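## Task

Same layout as before: r1 in the delivery room, r2 in the mail room, door locked, service window open. Move both parcels from the delivery room table onto the mail room shelf, then release them and back away. Each parcel must rest on the shelf unsupported by a robot, and no robot may fall or end up leaning.

## Robot and tools

Robots: r1 and r2 are identical Hello Robot Stretch 3 units. Each has a two-wheel differential base with a rear caster, a lift carriage on a vertical mast, and a telescoping arm that sticks out to the robot's RIGHT side, ending in a wrist (yaw, pitch, roll) and a two-finger gripper. The arm cannot reach forward, so the base must drive to move the hand forward or back. The footprint is 0.33 m long by 0.34 m wide. Spinning in place pivots about a point 0.05 m behind the front edge; with arm retracted and wrist folded the swept circle has radius 0.28 m, and an unfolded level wrist reaches beyond it. The robots do not know each other's positions; only camera images, lidar_m and the depth grids reveal that.

Frames: the base frame sits on the floor midway between the drive wheels, x forward, y left, z up. hand_pose is reported in it, located where the closed fingertips meet. The odometry frame is the base frame as it was when the scene began. base_odometry counts wheel rotation, so slip looks like travel; heading runs -3.142 to 3.142, left positive. turned_by_wheels and turned_by_imu give rotation since the previous result. base_tilt is in degrees (forward and right positive) and carries a fixed per-robot bias of up to about 4 degrees.

execute_actions: arguments are "actions" (a list holding exactly one action, or empty to just read state and pictures) and optional "cameras" (names from r1_head_camera, r1_nav_camera, r1_wrist_camera, r2_head_camera, r2_nav_camera, r2_wrist_camera, or "all"; omitted or null means all, [] means none). An action is an object keyed "r1" and/or "r2"; each robot gets its own block with optional "base", "joints" and "contact_limits". Everything in one action starts at once.
- base: exactly one of {"translate_m": d}, a straight drive offset in metres from where the base last reported itself, forward positive, range -1 to 1; or {"rotate_rad": d}, a turn-in-place offset in radians, counter-clockwise (left) positive, range -3.2 to 3.2. No sideways motion.
- joints: absolute targets by name. lift_m 0 to 1.1 (arm height); arm_m 0 to 0.52 (extension); wrist_yaw_rad -1.345 to 4.42 (0 along the arm, positive toward the front, 3.0 folded over the base); wrist_pitch_rad -1.57 to 0.451 (0 level, negative tips fingers down); wrist_roll_rad -2.911 to 2.911; gripper_m -0.089 to 0.179 (larger is wider; the real fingertip gap is smaller, by about 0.007 nearly closed up to 0.025 fully open, and zero below 0.007); head_pan_rad -3.953 to 1.73 (0 ahead, positive left, -1.57 looks along the arm); head_tilt_rad -1.53 to 0.419 (negative down). Distances in metres, angles in radians.
- contact_limits: {"arm_m": percent effort 1 to 100}; the arm stops with contact_stop at that effort and holds no harder until the next action. Too low stops immediately; values above the maximum are clipped.
An unknown key or out-of-range number rejects the entire call. Any action lasts at most 15 s. Anything you omit may keep pushing toward an earlier target unnoticed. If a result reports a stop, the remaining calls in that reply are skipped.

Results: base_status and joint_status tell how each motion ended. done for the base means the wheels turned the commanded amount, slip included. off_target means it stopped short and may still be pushing. After contact_stop, time_out or torque_fault the old target is dropped; the lift and arm go slack after a contact stop until commanded again (a loaded slack lift can sag, and closing fingers on a surface lifts it). Base, wrist and head never contact-stop. A wrist servo pushed hard for seconds shuts off for 10 s (torque_fault). on_its_own covers uncommanded parts; its "held at" is a target, not a position. motor_effort gives percent effort with the peak in brackets; readings are noisy and biased, and positive wheel effort means pushing forward. lidar_m: 12 ranges in metres, 30-degree sectors starting dead ahead and going counter-clockwise (4th left, 7th behind, 10th right), in a plane 0.17 m above the floor, 0.15 to 12 m, "-" for nothing; blind to glass and its own body, partly masked by the mast and a low lift. wrist_depth_mm (45 to 1000) and head_depth_mm (280 to 4000, image sideways) are 7x7 median depth grids from the top left. Calibration lines give each camera's K and T_world_to_cam relative to its own robot's base frame, with small errors.

wait: {"seconds": 0 to 10}; commands nothing and returns the state and images. zoom_image: {"camera", "region": [x0, y0, x1, y1]} in pixels of that camera's latest full image, at most 504 by 504. finished_scene: {"scene": current scene number}; irreversible, reports success and opens the next task.

Speed: the base is fast only with the arm stowed (lift_m under 0.30, arm_m under 0.03, wrist_yaw_rad over 2.54); otherwise it is slowed to 0.10 m/s and 0.63 rad/s. The simulation runs on while you deliberate, holding the last command.

Gripping: command gripper_m below the object's width to grasp; release by opening at least 0.02 beyond the contact value. Readings do not confirm a grasp. Overclosing triggers a stall guard that weakens the grip; send a new value to re-squeeze.

Hazards: robot-to-robot pressing fails the task, and a base already touching another robot presses hard with any further drive; objects touching robots are fine. Travel differs slightly between robots (under 2.5 cm per metre). Fold or unfold the wrist only with lift_m 0.32 to 0.95, pitch -0.4 and roll near 0; once folded, lift may drop to 0.25. With yaw below -0.4 keep pitch at -0.5 or lower. Pushing the arm against something rigid with the hand above about 0.45 m can tip the robot, and a repeat push after a contact stop is worse. Never drive while holding or hooking something fixed. If the base snags or base_tilt shows a lean, reverse the last move in small steps, free the gripper, and lower lift_m to about 0.2. Avoid drops, slams and strong pushes; a loose object may occasionally be nudged by the environment.

Each tool is called after "Request:" as name(argument=value, ...) on one line, values as JSON.

## Session

Request:
execute_actions(actions=[])

Scene clock: 0.00 s.
r1.base_odometry: x=+0.000 y=+0.000 heading=+0.000 (m, m, rad; r1's odometry frame)
r1.turned_by_wheels: +0.000 (rad since the last result)
r1.turned_by_imu: +0.000 (rad since the last result)
r1.base_tilt: forward=+0.8 right=+0.5 (deg)
r1.lidar_m: 0.98 0.98 1.09 1.04 1.04 1.15 1.82 3.26 2.01 1.18 2.41 1.24
r1.head_depth_mm: 1193 1196 1190 1199 1205 1208 1221 / 1139 1132 1142 1144 1155 1165 1165 / 1075 1082 1094 1099 1102 1098 1105 / 1027 1030 1036 1043 1050 1051 1064 / 984 989 989 992 1001 1005 1012 / 941 943 948 947 956 961 965 / 884 885 889 891 895 899 902
r1.base_status: not commanded
r1.joint_positions: lift_m=+0.356 arm_m=-0.003 wrist_yaw_rad=+2.845 wrist_pitch_rad=-0.564 wrist_roll_rad=+0.006 gripper_m=+0.037 head_pan_rad=+0.006 head_tilt_rad=+0.013
r1.joint_status: not commanded
r1.motor_effort: left_wheel=+1 right_wheel=+0 lift_m=+29 arm_m=-1 wrist_yaw_rad=+0 wrist_pitch_rad=+7 wrist_roll_rad=+0 gripper_m=+0 head_pan_rad=+0 head_tilt_rad=+2 (%)
r1.hand_pose: x=+0.0382 y=+0.0527 z=+0.3376 quat_wxyz=(+0.295, +0.702, +0.094, +0.641) (m; r1's base frame)
r1.wrist_depth_mm: - 913 - - - 921 754 / - 992 - - - 961 788 / - 910 911 920 927 922 838 / 712 742 741 748 759 755 760 / 617 - 627 633 641 631 633 / 525 520 555 535 541 539 547 / 478 - - 472 465 477 482
r2.base_odometry: x=+0.000 y=+0.000 heading=+0.000 (m, m, rad; r2's odometry frame)
r2.turned_by_wheels: +0.000 (rad since the last result)
r2.turned_by_imu: +0.000 (rad since the last result)
r2.base_tilt: forward=+1.6 right=+0.6 (deg)
r2.lidar_m: 2.37 1.84 1.33 1.26 1.29 1.71 2.35 2.41 3.20 3.02 3.13 2.53
r2.head_depth_mm: 1837 2425 2431 2393 2367 2374 2341 / 1836 2449 2408 2365 2365 2324 2332 / 1819 2423 2398 2383 2359 2334 2297 / 1832 2435 2400 2368 2336 2334 2319 / 1824 2439 2399 2378 2353 2346 2324 / 1818 2449 2434 2401 2360 2348 2336 / 1814 2397 2421 2398 2372 2357 2321
r2.base_status: not commanded
r2.joint_positions: lift_m=+0.587 arm_m=-0.001 wrist_yaw_rad=+2.831 wrist_pitch_rad=-0.368 wrist_roll_rad=-0.014 gripper_m=+0.037 head_pan_rad=+0.003 head_tilt_rad=-0.002
r2.joint_status: not commanded
r2.motor_effort: left_wheel=-1 right_wheel=-1 lift_m=+46 arm_m=+0 wrist_yaw_rad=+0 wrist_pitch_rad=+5 wrist_roll_rad=+0 gripper_m=+0 head_pan_rad=+0 head_tilt_rad=+2 (%)
r2.hand_pose: x=+0.0492 y=+0.0751 z=+0.6108 quat_wxyz=(+0.235, +0.702, +0.022, +0.672) (m; r2's base frame)
r2.wrist_depth_mm: - - - - - - - / - - - - - - - / - - - - - - - / - - - - - - - / - - - - - - - / 961 995 942 933 940 931 951 / 814 - 787 813 790 801 808
pictures: r1_head_camera (sideways: a quarter turn clockwise sets it upright), r1_nav_camera (sideways: a quarter turn counterclockwise sets it upright), r1_wrist_camera, r2_head_camera (sideways: a quarter turn clockwise sets it upright), r2_nav_camera (sideways: a quarter turn counterclockwise sets it upright), r2_wrist_camera
camera_calibration (this result's frames):
r1_head_camera: T_world_to_cam=[[0.00171021, -0.0105834, -0.999943, 1.32043], [0.00601897, 0.999926, -0.0105729, 0.0186975], [0.99998, -0.00600054, 0.00177379, -0.0515622], [0, 0, 0, 1]] pos_world=[0.0491904, -0.00503094, 1.32064]
r1_nav_camera: T_world_to_cam=[[-0.0329535, 0.0380359, 0.998733, -1.26627], [-0.0543146, -0.997867, 0.0362108, 0.0109998], [0.99798, -0.0530525, 0.0349491, -0.0931948], [0, 0, 0, 1]] pos_world=[0.0518761, 0.0541957, 1.26752]
r1_wrist_camera: T_world_to_cam=[[0.960757, -0.27666, 0.0201266, -0.0315343], [-0.163823, -0.624466, -0.763678, 0.336517], [0.223847, 0.730412, -0.645283, 0.332501], [0, 0, 0, 1]] pos_world=[0.0109967, -0.0414433, 0.472183]
r2_head_camera: T_world_to_cam=[[0.0570972, 0.00970379, -0.998321, 1.31732], [-0.0403629, 0.999158, 0.00740344, -0.00568106], [0.997552, 0.0398724, 0.0574408, -0.125015], [0, 0, 0, 1]] pos_world=[0.049264, -0.00212213, 1.32234]
r2_nav_camera: T_world_to_cam=[[-0.0107016, -0.0244051, 0.999645, -1.25789], [0.0574248, -0.998067, -0.0237518, 0.0757154], [0.998292, 0.0571502, 0.0120824, -0.0688881], [0, 0, 0, 1]] pos_world=[0.0509612, 0.0488071, 1.26007]
r2_wrist_camera: T_world_to_cam=[[0.943296, -0.331912, -0.00516164, -0.02081], [-0.172248, -0.476121, -0.862345, 0.605178], [0.283765, 0.814336, -0.506295, 0.402935], [0, 0, 0, 1]] pos_world=[0.00953212, -0.0468937, 0.725768]
Images, in order (width x height): r1_head_camera 896x504, r1_nav_camera 672x504, r1_wrist_camera 644x364, r2_head_camera 896x504, r2_nav_camera 672x504, r2_wrist_camera 644x364.

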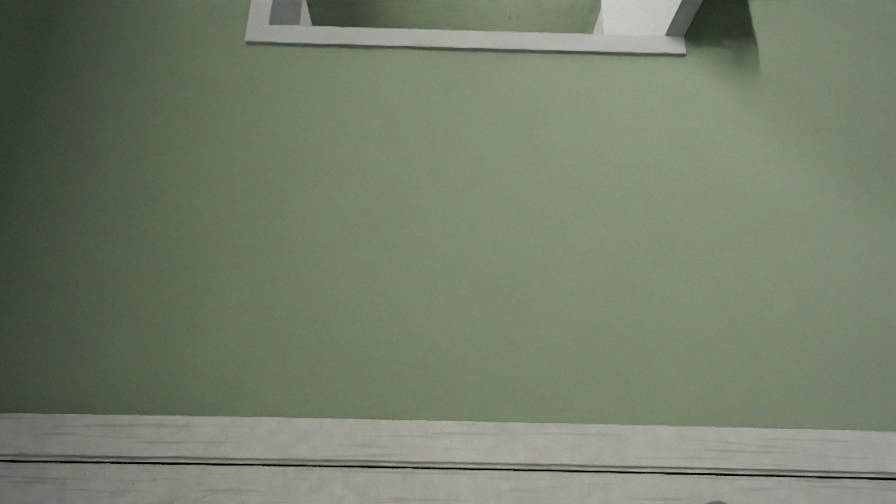

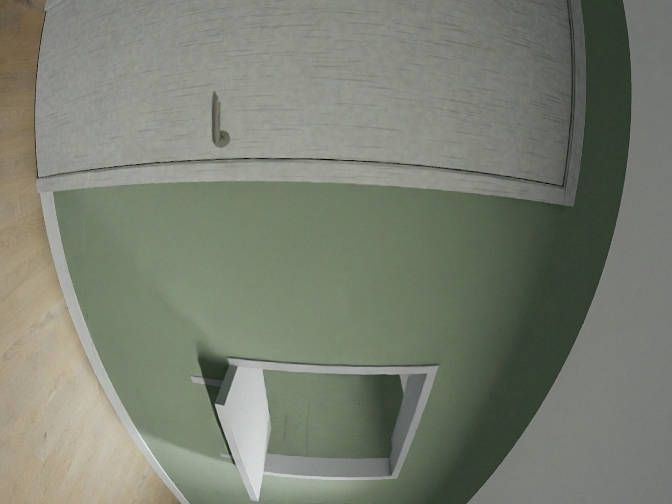

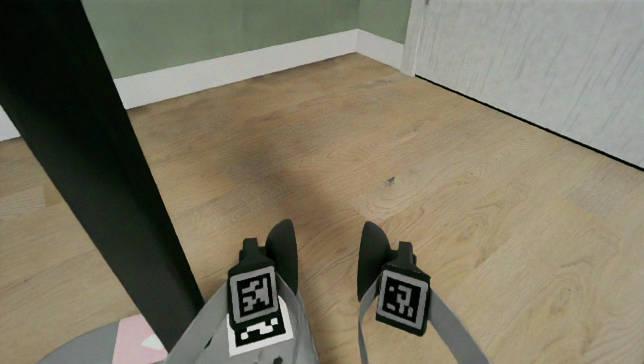

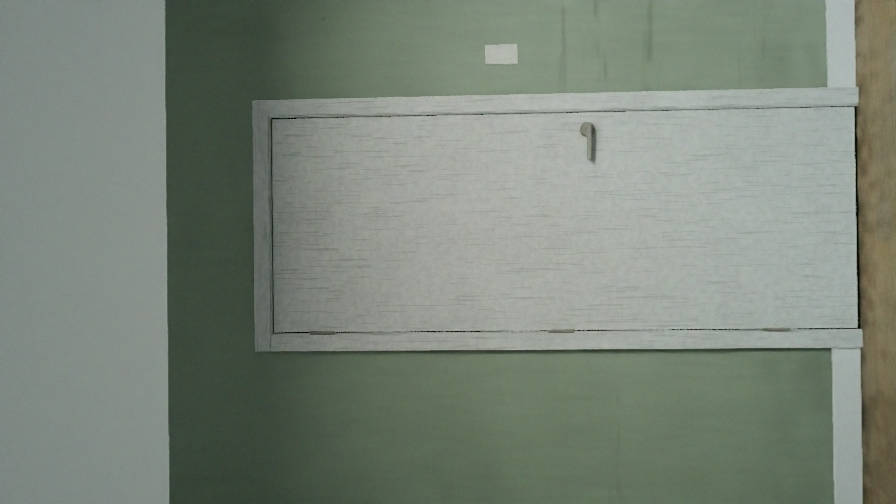

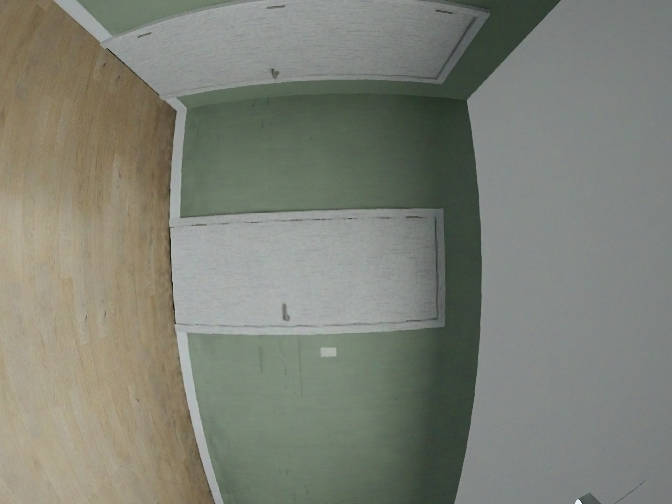

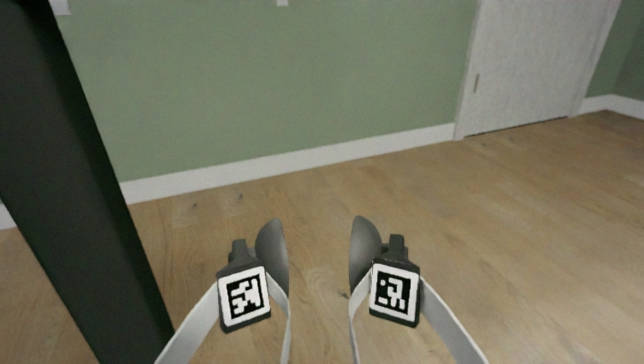

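Request:
execute_actions(actions=[{"r1": {"joints": {"head_pan_rad": -2.1, "head_tilt_rad": -0.35, "lift_m": 0.28, "wrist_pitch_rad": -0.4}}, "r2": {"joints": {"head_pan_rad": 1.6, "head_tilt_rad": -0.25}}}], cameras=["r1_head_camera", "r1_nav_camera", "r2_head_camera", "r2_nav_camera"])

Scene clock: 8.63 s.
r1.base_odometry: x=+0.000 y=+0.000 heading=+0.000 (m, m, rad; r1's odometry frame)
r1.turned_by_wheels: +0.000 (rad since the last result)
r1.turned_by_imu: +0.000 (rad since the last result)
r1.base_tilt: forward=+0.9 right=+0.5 (deg)
r1.lidar_m: 0.98 0.98 1.09 1.05 1.04 1.15 1.82 3.27 2.00 1.18 2.41 1.24
r1.head_depth_mm: 2891 3094 3188 3320 2395 1774 1418 / 3132 3222 3434 3233 2382 1765 1412 / 3305 3529 3702 3081 2376 1768 1409 / 3599 3833 - 1934 2371 1761 1392 / 3986 - - 1715 2316 1749 1388 / - - - 1468 2212 1742 1391 / 3718 3901 - 1449 1301 1607 1376
r1.base_status: not commanded
r1.joint_positions: lift_m=+0.280 arm_m=-0.003 wrist_yaw_rad=+2.845 wrist_pitch_rad=-0.421 wrist_roll_rad=+0.006 gripper_m=+0.037 head_pan_rad=-2.093 head_tilt_rad=-0.345
r1.joint_status: all done
r1.motor_effort: left_wheel=+0(1) right_wheel=+0(1) lift_m=+23(26) arm_m=-1(1) wrist_yaw_rad=+1(1) wrist_pitch_rad=+12(13) wrist_roll_rad=+0(0) gripper_m=+0(0) head_pan_rad=-3(32) head_tilt_rad=-3(26) (%)
r1.hand_pose: x=+0.0441 y=+0.0721 z=+0.2922 quat_wxyz=(+0.249, +0.707, +0.044, +0.660) (m; r1's base frame)
r1.wrist_depth_mm: - 891 - - - 905 738 / - 950 - - - 937 772 / - 988 - - - 950 814 / - 766 792 783 800 801 792 / 619 629 641 632 647 644 634 / 512 - 535 521 526 529 527 / 447 - - 447 433 448 453
r2.base_odometry: x=+0.000 y=+0.000 heading=+0.000 (m, m, rad; r2's odometry frame)
r2.turned_by_wheels: +0.000 (rad since the last result)
r2.turned_by_imu: +0.001 (rad since the last result)
r2.base_tilt: forward=+1.6 right=+0.6 (deg)
r2.lidar_m: 2.38 1.84 1.32 1.25 1.29 1.71 2.35 2.42 3.18 3.04 3.10 2.52
r2.head_depth_mm: 1106 - - - 1297 1357 1420 / 1101 - - - 1299 1362 1421 / 1092 - - 3701 1215 1362 1421 / 1090 - - 3247 1217 1361 1420 / 1104 - - - 1228 1364 1430 / 1095 - - - 1233 1364 1416 / 1093 - 1320 1309 1269 1365 1431
r2.base_status: not commanded
r2.joint_positions: lift_m=+0.587 arm_m=-0.001 wrist_yaw_rad=+2.831 wrist_pitch_rad=-0.368 wrist_roll_rad=-0.014 gripper_m=+0.037 head_pan_rad=+1.593 head_tilt_rad=-0.247
r2.joint_status: all done
r2.motor_effort: left_wheel=-1(0) right_wheel=+0(0) lift_m=+46(46) arm_m=-1(1) wrist_yaw_rad=+0(1) wrist_pitch_rad=+5(5) wrist_roll_rad=+0(0) gripper_m=+0(1) head_pan_rad=+4(43) head_tilt_rad=-2(24) (%)
r2.hand_pose: x=+0.0492 y=+0.0751 z=+0.6108 quat_wxyz=(+0.235, +0.702, +0.022, +0.672) (m; r2's base frame)
r2.wrist_depth_mm: - - - - - - - / - - - - - - - / - - - - - - - / - - - - - - - / - - - - - - - / 952 981 961 934 980 911 909 / 842 - 796 803 775 787 787
pictures: r1_head_camera (sideways: a quarter turn clockwise sets it upright), r1_nav_camera (sideways: a quarter turn counterclockwise sets it upright), r2_head_camera (sideways: a quarter turn clockwise sets it upright), r2_nav_camera (sideways: a quarter turn counterclockwise sets it upright)
camera_calibration (this result's frames):
r1_head_camera: T_world_to_cam=[[0.165029, 0.308165, -0.93691, 1.23691], [0.862998, -0.50501, -0.0140965, 0.0180514], [-0.477493, -0.806225, -0.349287, 0.414411], [0, 0, 0, 1]] pos_world=[-0.0218257, -0.0379482, 1.30388]
r1_nav_camera: T_world_to_cam=[[-0.12635, -0.29635, 0.946685, -1.19748], [-0.84291, 0.535232, 0.0550493, -0.00869392], [-0.52301, -0.791015, -0.317422, 0.374765], [0, 0, 0, 1]] pos_world=[0.0373768, -0.053774, 1.25307]
r2_head_camera: T_world_to_cam=[[-0.00543218, -0.186337, -0.982471, 1.29675], [-0.998283, -0.0562975, 0.0161971, -0.0112823], [-0.0583288, 0.980872, -0.185711, 0.197963], [0, 0, 0, 1]] pos_world=[0.00732818, 0.0468224, 1.31097]
r2_nav_camera: T_world_to_cam=[[0.0192793, 0.231945, 0.972538, -1.22247], [0.996969, 0.0688732, -0.0361894, 0.086167], [-0.0753758, 0.970288, -0.229914, 0.252678], [0, 0, 0, 1]] pos_world=[-0.0432917, 0.0324393, 1.25011]
Images, in order (width x height): r1_head_camera 896x504, r1_nav_camera 672x504, r2_head_camera 896x504, r2_nav_camera 672x504.

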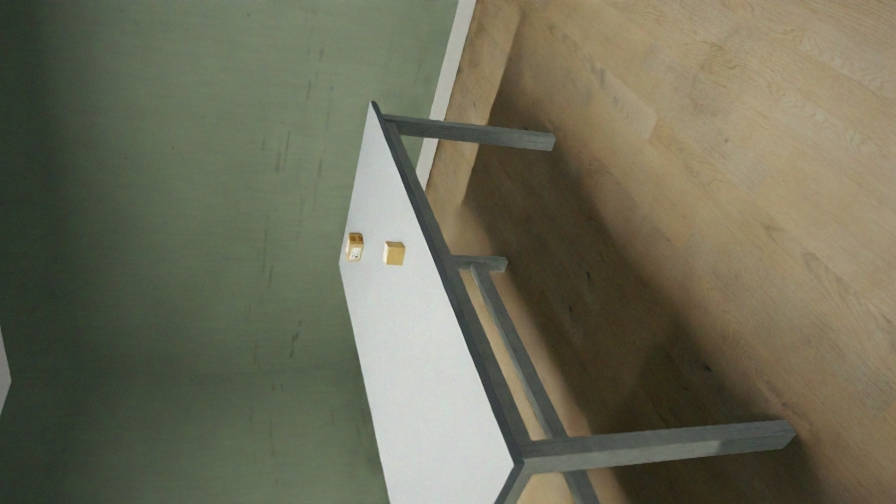

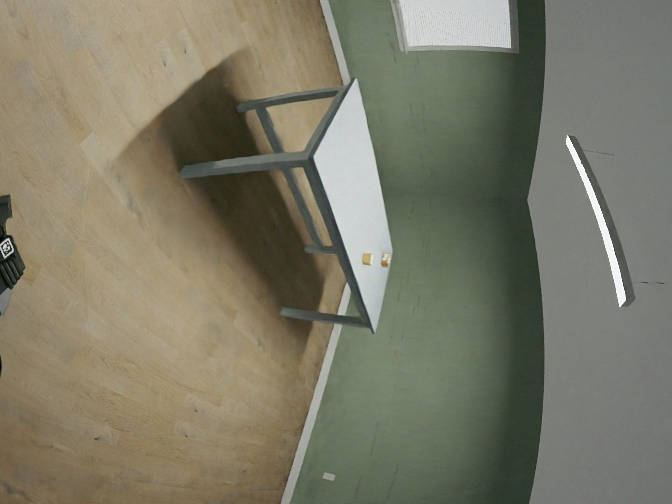

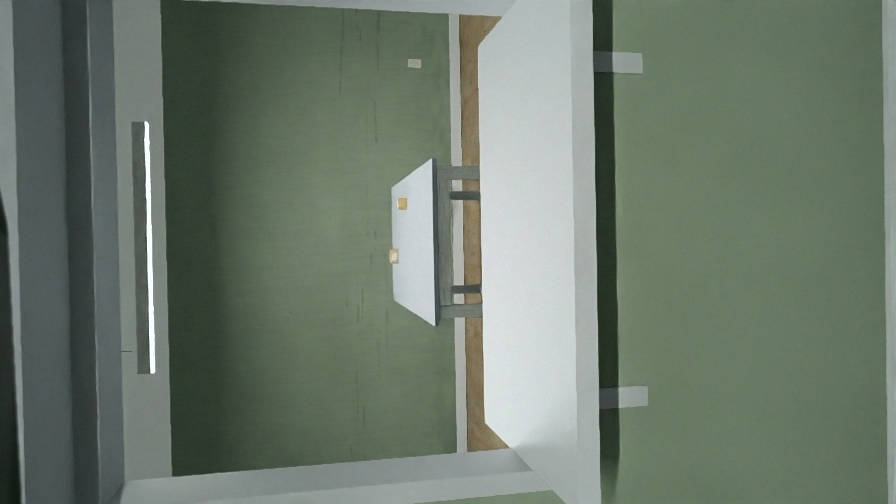

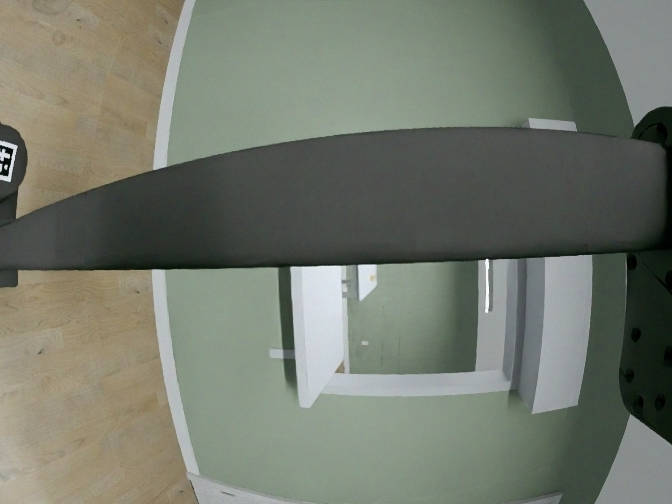

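Request:
zoom_image(camera="r1_head_camera", region=[325, 210, 435, 290])

Request:
zoom_image(camera="r2_head_camera", region=[370, 140, 500, 340])

Region (325, 210, 435, 290) of r1_head_camera's 896x504 image, scaled by 4.582, with more detail than that image has; it fills the top 367 rows of this view, and the rest is white.

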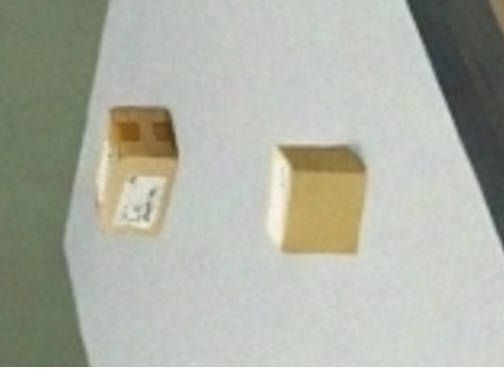

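Region (370, 140, 500, 340) of r2_head_camera's 896x504 image, scaled by 2.520, with more detail than that image has; it fills the left 328 columns of this view, and the rest is white.

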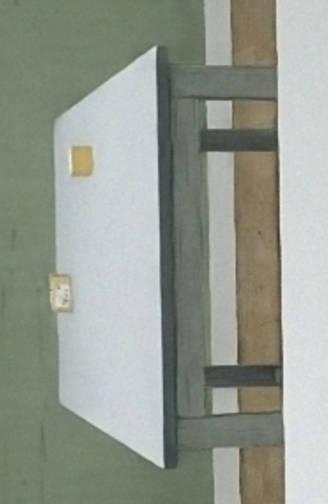

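Request:
execute_actions(actions=[{"r1": {"base": {"rotate_rad": 0.752}}, "r2": {"joints": {"head_pan_rad": 0.3}}}], cameras=[])

Request:
execute_actions(actions=[{"r1": {"base": {"translate_m": -1.0}, "joints": {"head_pan_rad": -2.45, "head_tilt_rad": -0.5}}, "r2": {"base": {"rotate_rad": 1.33}, "joints": {"head_pan_rad": -2.9, "head_tilt_rad": -0.25, "wrist_pitch_rad": -0.4}}}], cameras=["r1_head_camera", "r1_nav_camera", "r2_head_camera"])

Scene clock: 122.47 s.
r1.base_odometry: x=+0.000 y=+0.000 heading=+0.752 (m, m, rad; r1's odometry frame)
r1.turned_by_wheels: +0.752 (rad since the last result)
r1.turned_by_imu: +0.754 (rad since the last result)
r1.base_tilt: forward=+1.0 right=+0.4 (deg)
r1.lidar_m: 1.00 1.12 1.04 1.05 1.32 2.77 2.28 1.18 1.75 1.65 1.09 0.98
r1.head_depth_mm: 3289 3602 3912 1531 1354 1607 1411 / 3246 3521 3772 1839 2165 1762 1410 / 3263 3504 3701 3581 2338 1770 1398 / 3189 3372 3735 3579 2325 1736 1398 / 3120 3376 3538 3514 2352 1752 1389 / 3162 3334 3527 3519 2298 1738 1387 / 3063 3292 3526 3486 2320 1710 1377
r1.base_status: done
r1.joint_positions: lift_m=+0.280 arm_m=-0.003 wrist_yaw_rad=+2.845 wrist_pitch_rad=-0.421 wrist_roll_rad=+0.006 gripper_m=+0.037 head_pan_rad=-2.093 head_tilt_rad=-0.346
r1.joint_status: not commanded
r1.motor_effort: left_wheel=+0(6) right_wheel=+1(4) lift_m=+23(24) arm_m=-1(1) wrist_yaw_rad=+1(0) wrist_pitch_rad=+12(12) wrist_roll_rad=+0(0) gripper_m=+0(0) head_pan_rad=-3(3) head_tilt_rad=-1(3) (%)
r1.hand_pose: x=+0.0441 y=+0.0722 z=+0.2922 quat_wxyz=(+0.249, +0.707, +0.044, +0.660) (m; r1's base frame)
r1.wrist_depth_mm: - - - 989 957 932 922 / - - - - - - 999 / - - - - - - - / - 779 779 794 800 808 807 / 608 630 632 630 642 635 638 / 512 - 537 521 524 530 531 / 451 - - 447 432 450 450
r2.base_odometry: x=+0.000 y=+0.000 heading=+0.000 (m, m, rad; r2's odometry frame)
r2.turned_by_wheels: +0.000 (rad since the last result)
r2.turned_by_imu: +0.001 (rad since the last result)
r2.base_tilt: forward=+1.7 right=+0.5 (deg)
r2.lidar_m: 2.38 1.84 1.32 1.26 1.29 1.71 2.35 2.41 3.18 3.03 3.12 2.52
r2.head_depth_mm: 2064 2145 2197 2291 2383 2257 1712 / 2118 2199 2288 2374 2465 2268 1713 / 2208 2283 2375 2462 2583 2271 1726 / 2267 2374 2449 2549 2643 2297 1722 / 2341 2444 2526 2628 2752 2321 1728 / 2378 2457 2528 2581 2610 2289 1734 / 2022 2027 2067 2109 2112 2105 1738
r2.base_status: not commanded
r2.joint_positions: lift_m=+0.587 arm_m=-0.001 wrist_yaw_rad=+2.831 wrist_pitch_rad=-0.368 wrist_roll_rad=-0.014 gripper_m=+0.037 head_pan_rad=+0.307 head_tilt_rad=-0.247
r2.joint_status: all done
r2.motor_effort: left_wheel=-1(1) right_wheel=+0(0) lift_m=+46(46) arm_m=+0(1) wrist_yaw_rad=+0(0) wrist_pitch_rad=+5(5) wrist_roll_rad=+0(0) gripper_m=+0(1) head_pan_rad=-3(42) head_tilt_rad=-1(2) (%)
r2.hand_pose: x=+0.0492 y=+0.0751 z=+0.6108 quat_wxyz=(+0.235, +0.702, +0.022, +0.672) (m; r2's base frame)
r2.wrist_depth_mm: - - - - - - - / - - - - - - - / - - - - - - - / - - - - - - - / - - - - - - - / 985 958 940 953 980 911 924 / 824 - 786 824 763 828 790
pictures: none
No camera images: the call's "cameras" was empty. Leave "cameras" out to get every camera's image.

Scene clock: 127.50 s.
r1.base_odometry: x=-0.730 y=-0.683 heading=+0.752 (m, m, rad; r1's odometry frame)
r1.turned_by_wheels: +0.000 (rad since the last result)
r1.turned_by_imu: -0.007 (rad since the last result)
r1.base_tilt: forward=+0.8 right=+0.7 (deg)
r1.lidar_m: 1.91 1.54 1.42 1.43 1.79 2.37 1.29 1.36 1.25 0.65 2.10 1.93
r1.head_depth_mm: 2677 2858 2902 1098 1979 1546 1279 / 3025 3251 1712 1099 1864 1530 1261 / 3267 3602 3673 1087 1725 1538 1274 / 3209 3469 3698 1073 888 1517 1264 / 3047 3306 3452 1067 839 1521 1258 / 2859 3168 3388 1061 787 1496 1246 / 2747 2984 3146 1051 778 1410 1245
r1.base_status: done
r1.joint_positions: lift_m=+0.280 arm_m=-0.003 wrist_yaw_rad=+2.845 wrist_pitch_rad=-0.421 wrist_roll_rad=+0.006 gripper_m=+0.037 head_pan_rad=-2.443 head_tilt_rad=-0.494
r1.joint_status: all done
r1.motor_effort: left_wheel=+0(8) right_wheel=+0(3) lift_m=+24(24) arm_m=-1(1) wrist_yaw_rad=+1(1) wrist_pitch_rad=+12(12) wrist_roll_rad=+0(0) gripper_m=+1(0) head_pan_rad=-2(20) head_tilt_rad=-4(19) (%)
r1.hand_pose: x=+0.0441 y=+0.0722 z=+0.2923 quat_wxyz=(+0.249, +0.707, +0.044, +0.660) (m; r1's base frame)
r1.wrist_depth_mm: - - - - - - - / - - - - - - - / - - - - - - - / - 783 781 797 802 808 805 / 606 637 628 629 649 638 650 / 508 - 535 519 528 525 530 / 447 - - 446 432 452 445
r2.base_odometry: x=+0.000 y=+0.000 heading=+1.330 (m, m, rad; r2's odometry frame)
r2.turned_by_wheels: +1.330 (rad since the last result)
r2.turned_by_imu: +1.343 (rad since the last result)
r2.base_tilt: forward=+1.8 right=+0.5 (deg)
r2.lidar_m: 1.26 1.26 1.43 2.36 2.35 2.69 3.03 3.04 2.81 2.38 2.38 1.47
r2.head_depth_mm: 2761 2901 3024 3116 3195 2271 1690 / 2795 2897 3032 3164 3244 2264 1701 / 2796 2888 3039 3114 3199 2285 1713 / 2807 2902 2999 3118 3229 2289 1719 / 2788 2925 2978 3127 3251 2308 1721 / 2780 2885 3046 3128 3237 2317 1731 / 2793 2889 3032 3120 3226 2332 1739
r2.base_status: done
r2.joint_positions: lift_m=+0.587 arm_m=-0.001 wrist_yaw_rad=+2.831 wrist_pitch_rad=-0.415 wrist_roll_rad=-0.014 gripper_m=+0.037 head_pan_rad=-2.893 head_tilt_rad=-0.247
r2.joint_status: all done
r2.motor_effort: left_wheel=-2(4) right_wheel=+2(6) lift_m=+46(46) arm_m=-1(1) wrist_yaw_rad=+0(0) wrist_pitch_rad=+5(5) wrist_roll_rad=+0(0) gripper_m=+0(0) head_pan_rad=-4(43) head_tilt_rad=-1(1) (%)
r2.hand_pose: x=+0.0474 y=+0.0696 z=+0.6000 quat_wxyz=(+0.251, +0.701, +0.039, +0.666) (m; r2's base frame)
r2.wrist_depth_mm: - - - - - - 991 / - - - - - - - / - - - - - - - / - - - - - - - / - - - - - - - / 917 - 877 886 901 901 881 / 793 - 746 767 752 759 761
pictures: r1_head_camera (sideways: a quarter turn clockwise sets it upright), r1_nav_camera (sideways: a quarter turn counterclockwise sets it upright), r2_head_camera (sideways: a quarter turn clockwise sets it upright)
camera_calibration (this result's frames):
r1_head_camera: T_world_to_cam=[[0.364147, 0.319709, -0.874747, 1.15459], [0.639032, -0.769033, -0.0150504, 0.0206566], [-0.677521, -0.553511, -0.484345, 0.591381], [0, 0, 0, 1]] pos_world=[-0.0329683, -0.0259121, 1.29672]
r1_nav_camera: T_world_to_cam=[[-0.325121, -0.323022, 0.888793, -1.12072], [-0.614751, 0.786365, 0.0609198, -0.0177171], [-0.718594, -0.52658, -0.454242, 0.554008], [0, 0, 0, 1]] pos_world=[0.0228462, -0.0563555, 1.24882]
r2_head_camera: T_world_to_cam=[[0.183123, 0.0366707, -0.982406, 1.29552], [0.279217, -0.960091, 0.0162091, -0.0190907], [-0.942605, -0.277273, -0.186054, 0.203803], [0, 0, 0, 1]] pos_world=[-0.0398035, -0.00932743, 1.31095]
Images, in order (width x height): r1_head_camera 896x504, r1_nav_camera 672x504, r2_head_camera 896x504.

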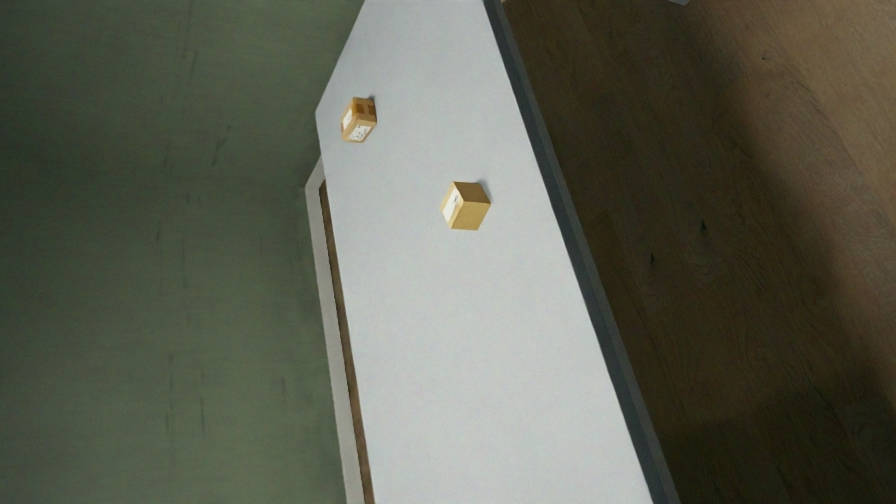

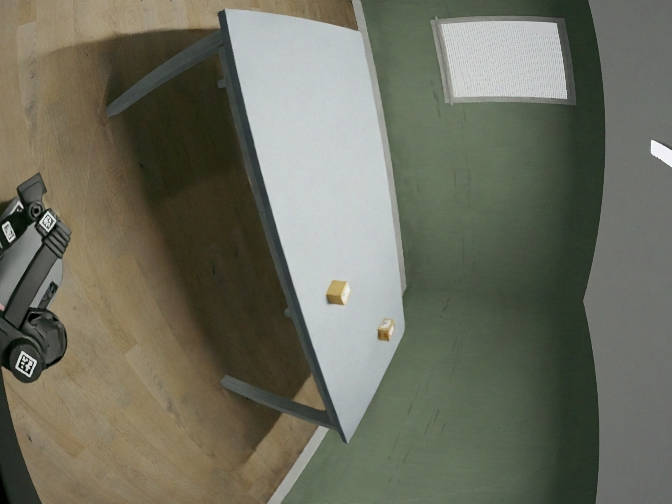

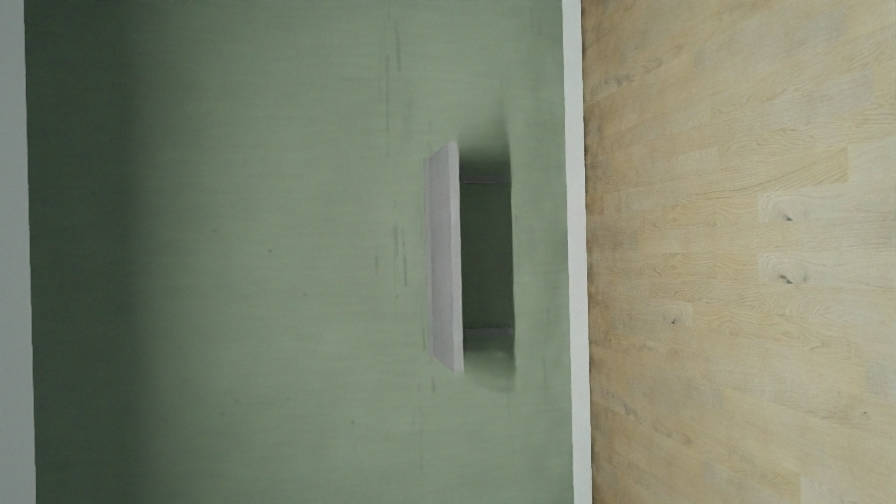

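The shelf looks to be in the same place as in scene 1. Next I'll zoom in on the parcels.

Request:
zoom_image(camera="r1_head_camera", region=[420, 160, 520, 250])

Request:
zoom_image(camera="r1_head_camera", region=[305, 80, 405, 160])

Region (420, 160, 520, 250) of r1_head_camera's 896x504 image, scaled by 5.040, with more detail than that image has; it fills the top 454 rows of this view, and the rest is white.

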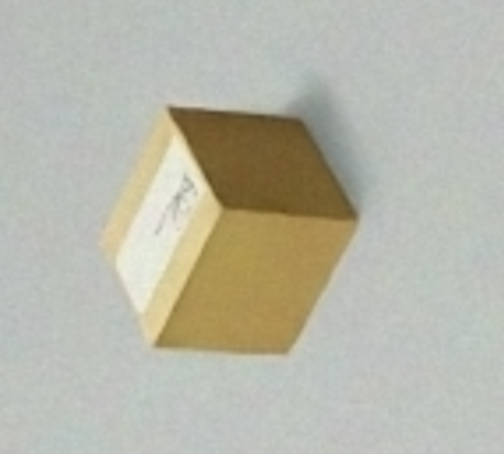

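Region (305, 80, 405, 160) of r1_head_camera's 896x504 image, scaled by 5.040, with more detail than that image has; it fills the top 403 rows of this view, and the rest is white.

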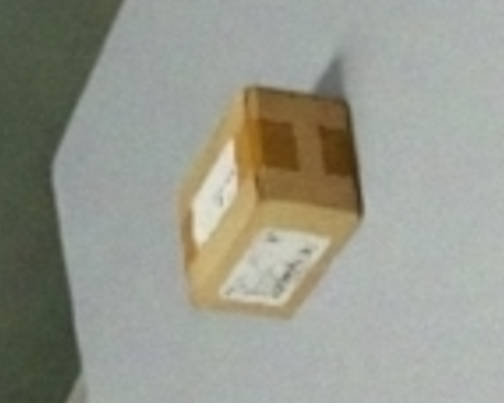

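Request:
execute_actions(actions=[{"r1": {"base": {"translate_m": -0.5}, "joints": {"lift_m": 0.815, "wrist_yaw_rad": 1.0, "head_pan_rad": -1.9, "head_tilt_rad": -0.75}}, "r2": {"base": {"translate_m": 0.5}, "joints": {"head_pan_rad": 0.0, "head_tilt_rad": -0.4}}}], cameras=["r1_head_camera", "r1_nav_camera"])

Scene clock: 166.53 s.
r1.base_odometry: x=-1.096 y=-1.024 heading=+0.752 (m, m, rad; r1's odometry frame)
r1.turned_by_wheels: +0.000 (rad since the last result)
r1.turned_by_imu: -0.003 (rad since the last result)
r1.base_tilt: forward=+1.0 right=+0.8 (deg)
r1.lidar_m: 2.39 1.75 1.61 1.63 2.02 1.91 0.79 1.15 1.06 1.07 0.82 2.39
r1.head_depth_mm: 2675 2980 981 769 649 1316 - / 2674 2965 976 766 650 - - / 2664 2951 964 739 646 - 1101 / 2697 2997 956 755 654 - 1110 / 2728 2983 951 752 653 - - / 2712 3014 940 742 648 1321 - / 2710 2921 934 741 648 1329 -
r1.base_status: done
r1.joint_positions: lift_m=+0.815 arm_m=-0.003 wrist_yaw_rad=+1.002 wrist_pitch_rad=-0.420 wrist_roll_rad=+0.006 gripper_m=+0.037 head_pan_rad=-1.907 head_tilt_rad=-0.740
r1.joint_status: all done
r1.motor_effort: left_wheel=+1(7) right_wheel=+0(3) lift_m=+34(36) arm_m=-1(1) wrist_yaw_rad=-1(2) wrist_pitch_rad=+11(12) wrist_roll_rad=+0(0) gripper_m=+1(0) head_pan_rad=+3(25) head_tilt_rad=-5(26) (%)
r1.hand_pose: x=+0.1673 y=-0.2630 z=+0.8269 quat_wxyz=(+0.676, +0.462, -0.537, +0.201) (m; r1's base frame)
r1.wrist_depth_mm: - - - - - - - / - - - - - - - / - - - - 568 493 500 / - - - - 723 365 368 / - - - - - 334 291 / - - - - - - 249 / - - 987 - - - 265
r2.base_odometry: x=+0.119 y=+0.486 heading=+1.330 (m, m, rad; r2's odometry frame)
r2.turned_by_wheels: +0.000 (rad since the last result)
r2.turned_by_imu: +0.006 (rad since the last result)
r2.base_tilt: forward=+1.7 right=+0.6 (deg)
r2.lidar_m: 0.78 0.77 0.89 1.51 2.49 2.85 3.54 3.52 2.64 2.23 1.57 0.91
r2.head_depth_mm: 723 770 827 890 959 1048 1150 / 705 750 797 854 763 1004 1103 / - - - 1018 765 972 1060 / - - - 1178 769 937 1021 / - - - 3570 773 647 982 / - - 3488 2649 780 648 945 / - - 3566 3768 783 624 911
r2.base_status: done
r2.joint_positions: lift_m=+0.587 arm_m=-0.001 wrist_yaw_rad=+2.831 wrist_pitch_rad=-0.416 wrist_roll_rad=-0.014 gripper_m=+0.037 head_pan_rad=-0.007 head_tilt_rad=-0.395
r2.joint_status: all done
r2.motor_effort: left_wheel=-2(1) right_wheel=+2(5) lift_m=+46(46) arm_m=-1(1) wrist_yaw_rad=+1(1) wrist_pitch_rad=+5(5) wrist_roll_rad=+0(0) gripper_m=+0(0) head_pan_rad=+4(42) head_tilt_rad=-3(20) (%)
r2.hand_pose: x=+0.0474 y=+0.0696 z=+0.5999 quat_wxyz=(+0.251, +0.701, +0.039, +0.666) (m; r2's base frame)
r2.wrist_depth_mm: - - - - 927 733 611 / - - - - 987 763 630 / - - - - - 819 651 / - - - - - 855 691 / - - - - - 915 707 / 948 - 905 894 937 863 742 / 790 - 770 787 740 773 736
pictures: r1_head_camera (sideways: a quarter turn clockwise sets it upright), r1_nav_camera (sideways: a quarter turn counterclockwise sets it upright)
camera_calibration (this result's frames):
r1_head_camera: T_world_to_cam=[[0.215355, 0.64827, -0.730321, 0.967215], [0.943393, -0.331297, -0.015891, 0.0198895], [-0.252255, -0.685557, -0.682919, 0.847121], [0, 0, 0, 1]] pos_world=[-0.0133678, -0.039677, 1.28521]
r1_nav_camera: T_world_to_cam=[[-0.181514, -0.635212, 0.750706, -0.941556], [-0.93535, 0.3472, 0.067625, -0.0244703], [-0.303601, -0.689897, -0.657167, 0.815483], [0, 0, 0, 1]] pos_world=[0.0537877, -0.0269918, 1.24439]
Images, in order (width x height): r1_head_camera 896x504, r1_nav_camera 672x504.

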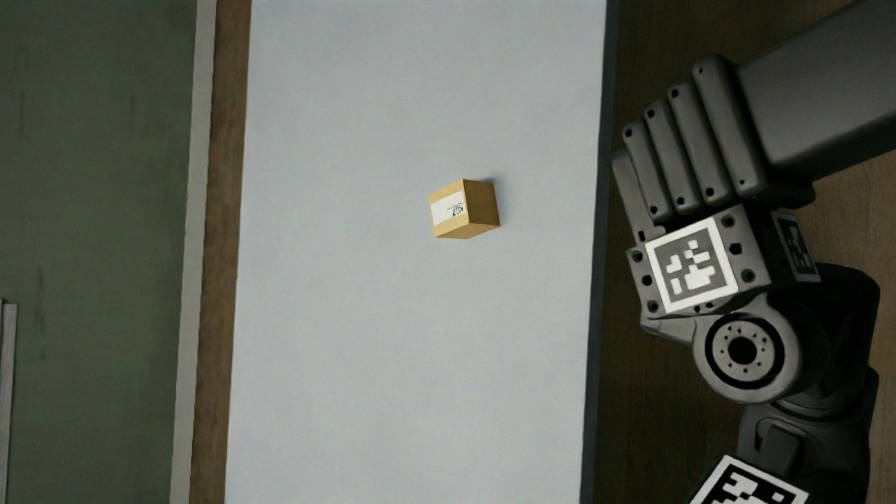

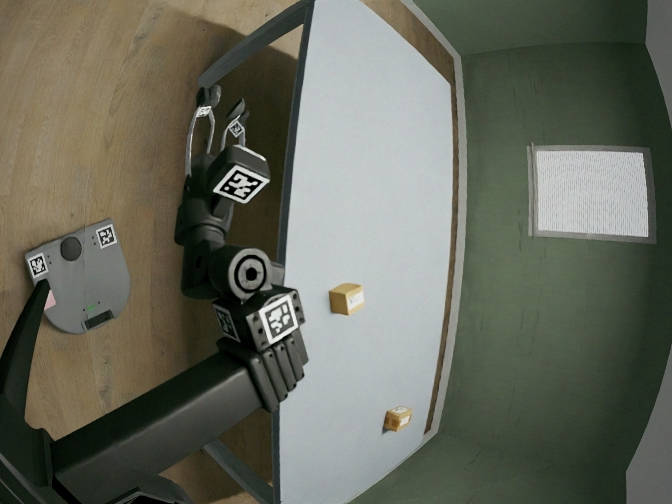

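Request:
zoom_image(camera="r1_head_camera", region=[410, 160, 520, 260])

Region (410, 160, 520, 260) of r1_head_camera's 896x504 image, scaled by 4.582, with more detail than that image has; it fills the top 458 rows of this view, and the rest is white.

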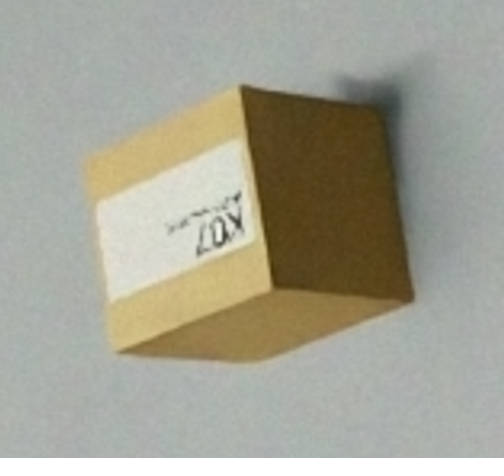

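Request:
execute_actions(actions=[{"r1": {"base": {"translate_m": -0.179}, "joints": {"arm_m": 0.02, "wrist_yaw_rad": -0.088, "gripper_m": 0.13, "lift_m": 0.80, "head_pan_rad": -1.65}}, "r2": {"base": {"translate_m": 0.13}, "joints": {"lift_m": 0.75}}}], cameras=["r1_head_camera", "r1_wrist_camera"])

Scene clock: 183.00 s.
r1.base_odometry: x=-1.226 y=-1.147 heading=+0.752 (m, m, rad; r1's odometry frame)
r1.turned_by_wheels: +0.000 (rad since the last result)
r1.turned_by_imu: -0.001 (rad since the last result)
r1.base_tilt: forward=+0.9 right=+0.8 (deg)
r1.lidar_m: 2.57 1.83 1.67 1.69 1.90 1.75 0.62 0.64 0.99 1.00 0.94 0.93
r1.head_depth_mm: 2545 2818 980 770 634 563 - / 2578 2856 976 767 637 - - / 2627 2948 963 760 634 - - / 2763 2967 967 752 645 - 1090 / 2862 3065 953 751 637 1291 1112 / 2887 3087 944 748 633 1283 1123 / 2991 3046 933 738 645 1286 1112
r1.base_status: done
r1.joint_positions: lift_m=+0.800 arm_m=+0.020 wrist_yaw_rad=-0.086 wrist_pitch_rad=-0.420 wrist_roll_rad=+0.006 gripper_m=+0.130 head_pan_rad=-1.657 head_tilt_rad=-0.740
r1.joint_status: all done
r1.motor_effort: left_wheel=+0(6) right_wheel=+0(3) lift_m=+23(29) arm_m=+0(1) wrist_yaw_rad=-1(4) wrist_pitch_rad=+12(11) wrist_roll_rad=+0(0) gripper_m=+0(81) head_pan_rad=+2(17) head_tilt_rad=-4(4) (%)
r1.hand_pose: x=-0.0408 y=-0.3880 z=+0.8124 quat_wxyz=(+0.683, +0.117, -0.699, -0.178) (m; r1's base frame)
r1.wrist_depth_mm: - - - - - - - / 651 657 675 677 696 - - / 428 433 440 447 450 457 465 / 320 320 326 261 331 333 339 / 256 258 259 242 261 271 267 / 212 219 215 217 218 - 220 / 187 177 184 185 186 181 191
r2.base_odometry: x=+0.150 y=+0.612 heading=+1.330 (m, m, rad; r2's odometry frame)
r2.turned_by_wheels: +0.000 (rad since the last result)
r2.turned_by_imu: +0.002 (rad since the last result)
r2.base_tilt: forward=+1.8 right=+0.7 (deg)
r2.lidar_m: 0.65 0.65 0.74 1.27 2.53 2.90 3.65 3.64 2.60 2.21 1.30 0.76
r2.head_depth_mm: 596 638 683 735 794 609 954 / 593 629 668 718 752 567 912 / - - - 3134 765 569 876 / - - - 3828 769 572 842 / - - - 3599 775 574 811 / - - 3553 3379 779 577 502 / - - 3571 3657 781 578 488
r2.base_status: done
r2.joint_positions: lift_m=+0.749 arm_m=-0.001 wrist_yaw_rad=+2.831 wrist_pitch_rad=-0.417 wrist_roll_rad=-0.014 gripper_m=+0.037 head_pan_rad=-0.007 head_tilt_rad=-0.395
r2.joint_status: all done
r2.motor_effort: left_wheel=-2(4) right_wheel=+2(5) lift_m=+64(71) arm_m=-1(1) wrist_yaw_rad=+0(1) wrist_pitch_rad=+5(5) wrist_roll_rad=+0(0) gripper_m=+1(0) head_pan_rad=+3(4) head_tilt_rad=-3(4) (%)
r2.hand_pose: x=+0.0474 y=+0.0695 z=+0.7622 quat_wxyz=(+0.252, +0.701, +0.040, +0.666) (m; r2's base frame)
r2.wrist_depth_mm: - - - - 789 626 515 / - - - - 825 657 528 / - - - - 872 677 562 / - - - - 969 734 580 / - - - - 996 781 598 / - - - - 961 802 644 / 985 - 917 948 918 849 669
pictures: r1_head_camera (sideways: a quarter turn clockwise sets it upright), r1_wrist_camera
camera_calibration (this result's frames):
r1_head_camera: T_world_to_cam=[[0.0483233, 0.6814, -0.730314, 0.968225], [0.996023, -0.0876674, -0.015891, 0.0195684], [-0.0748529, -0.726642, -0.682927, 0.846048], [0, 0, 0, 1]] pos_world=[-0.0029493, -0.0432592, 1.28521]
r1_wrist_camera: T_world_to_cam=[[-0.997062, 0.0733161, 0.0221791, -0.0328842], [0.0200575, 0.529353, -0.848164, 0.934786], [-0.0739247, -0.845228, -0.529269, 0.260722], [0, 0, 0, 1]] pos_world=[-0.0322632, -0.272052, 0.931573]
Images, in order (width x height): r1_head_camera 896x504, r1_wrist_camera 644x364.

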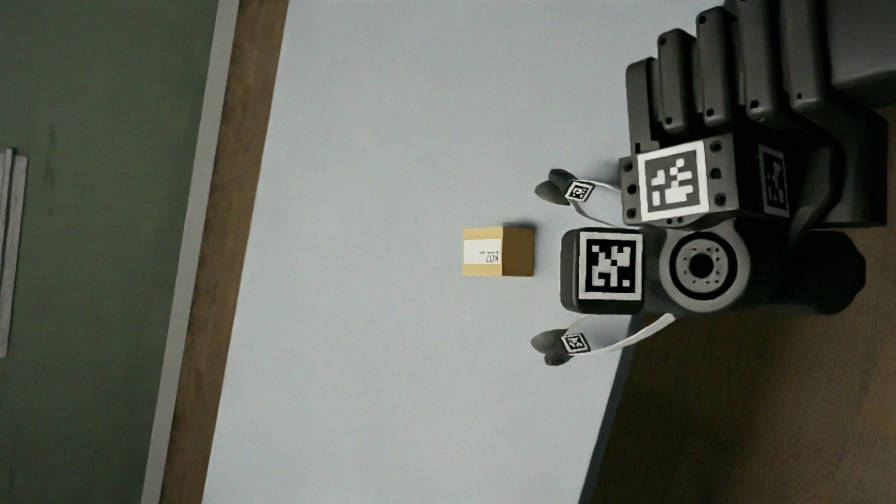

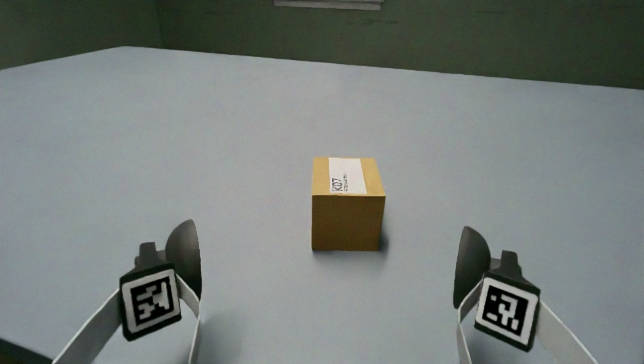

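Request:
execute_actions(actions=[{"r1": {"base": {"translate_m": -0.023}, "joints": {"lift_m": 0.771, "arm_m": 0.116}, "contact_limits": {"arm_m": 20}}, "r2": {"base": {"rotate_rad": 0.55}}}], cameras=["r1_wrist_camera"])

Scene clock: 195.37 s.
r1.base_odometry: x=-1.243 y=-1.162 heading=+0.752 (m, m, rad; r1's odometry frame)
r1.turned_by_wheels: +0.000 (rad since the last result)
r1.turned_by_imu: +0.000 (rad since the last result)
r1.base_tilt: forward=+0.9 right=+0.7 (deg)
r1.lidar_m: 2.59 1.84 1.68 1.71 1.88 1.72 0.60 0.62 0.98 1.00 0.96 0.95
r1.head_depth_mm: 2485 2844 990 773 634 550 - / 2600 2830 979 766 649 - - / 2664 2899 964 759 - 1255 1137 / 2694 2947 960 777 - 1239 1130 / 2804 3062 948 771 617 1269 1127 / 2902 3084 938 749 630 1287 1124 / 2988 3041 933 741 645 1286 1120
r1.base_status: done
r1.joint_positions: lift_m=+0.771 arm_m=+0.116 wrist_yaw_rad=-0.087 wrist_pitch_rad=-0.420 wrist_roll_rad=+0.006 gripper_m=+0.130 head_pan_rad=-1.657 head_tilt_rad=-0.740
r1.joint_status: all done
r1.motor_effort: left_wheel=+0(4) right_wheel=+0(2) lift_m=+24(23) arm_m=+2(0) wrist_yaw_rad=+1(1) wrist_pitch_rad=+12(11) wrist_roll_rad=+0(0) gripper_m=+1(1) head_pan_rad=+3(2) head_tilt_rad=-6(4) (%)
r1.contact_limits: arm_m 20 (drawing in: default 16, maximum 26; extending or still: default 20, maximum 34)
r1.hand_pose: x=-0.0410 y=-0.4840 z=+0.7834 quat_wxyz=(+0.683, +0.117, -0.699, -0.178) (m; r1's base frame)
r1.wrist_depth_mm: - - - - - - - / 538 547 555 565 580 594 - / 353 357 366 367 374 378 383 / 265 268 271 273 276 278 281 / 211 213 216 141 210 225 222 / 176 182 175 125 175 - 183 / 155 147 152 140 150 151 158
r2.base_odometry: x=+0.150 y=+0.612 heading=+1.880 (m, m, rad; r2's odometry frame)
r2.turned_by_wheels: +0.550 (rad since the last result)
r2.turned_by_imu: +0.556 (rad since the last result)
r2.base_tilt: forward=+1.6 right=+0.6 (deg)
r2.lidar_m: 0.65 0.76 1.33 2.53 2.95 3.62 3.63 2.56 2.21 1.22 0.75 0.65
r2.head_depth_mm: - - 3196 3515 757 564 493 / - - 3270 3831 759 567 495 / - - - 3556 766 570 826 / - - - 3884 771 572 864 / - - - 3871 773 575 905 / - - - 3923 780 576 948 / - - - 3933 781 602 1000
r2.base_status: done
r2.joint_positions: lift_m=+0.749 arm_m=-0.001 wrist_yaw_rad=+2.831 wrist_pitch_rad=-0.417 wrist_roll_rad=-0.014 gripper_m=+0.037 head_pan_rad=-0.007 head_tilt_rad=-0.395
r2.joint_status: not commanded
r2.motor_effort: left_wheel=-2(6) right_wheel=+1(6) lift_m=+65(65) arm_m=-1(1) wrist_yaw_rad=+0(0) wrist_pitch_rad=+5(5) wrist_roll_rad=+0(0) gripper_m=-1(0) head_pan_rad=+4(4) head_tilt_rad=-2(2) (%)
r2.hand_pose: x=+0.0474 y=+0.0694 z=+0.7622 quat_wxyz=(+0.252, +0.701, +0.040, +0.666) (m; r2's base frame)
r2.wrist_depth_mm: - - - - - - 717 / - - - - - - 751 / - - - - - - 750 / - - - - - - 753 / - - - - - - 765 / - - - - - - 758 / 942 - 907 935 902 972 783
pictures: r1_wrist_camera
camera_calibration (this result's frames):
r1_wrist_camera: T_world_to_cam=[[-0.996998, 0.0741817, 0.0221798, -0.0249764], [0.0205131, 0.529297, -0.848188, 0.961015], [-0.0746598, -0.845187, -0.52923, 0.164191], [0, 0, 0, 1]] pos_world=[-0.0323563, -0.368037, 0.902571]
Images, in order (width x height): r1_wrist_camera 644x364.

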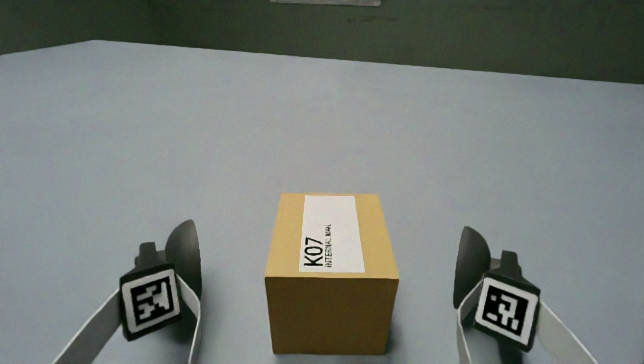

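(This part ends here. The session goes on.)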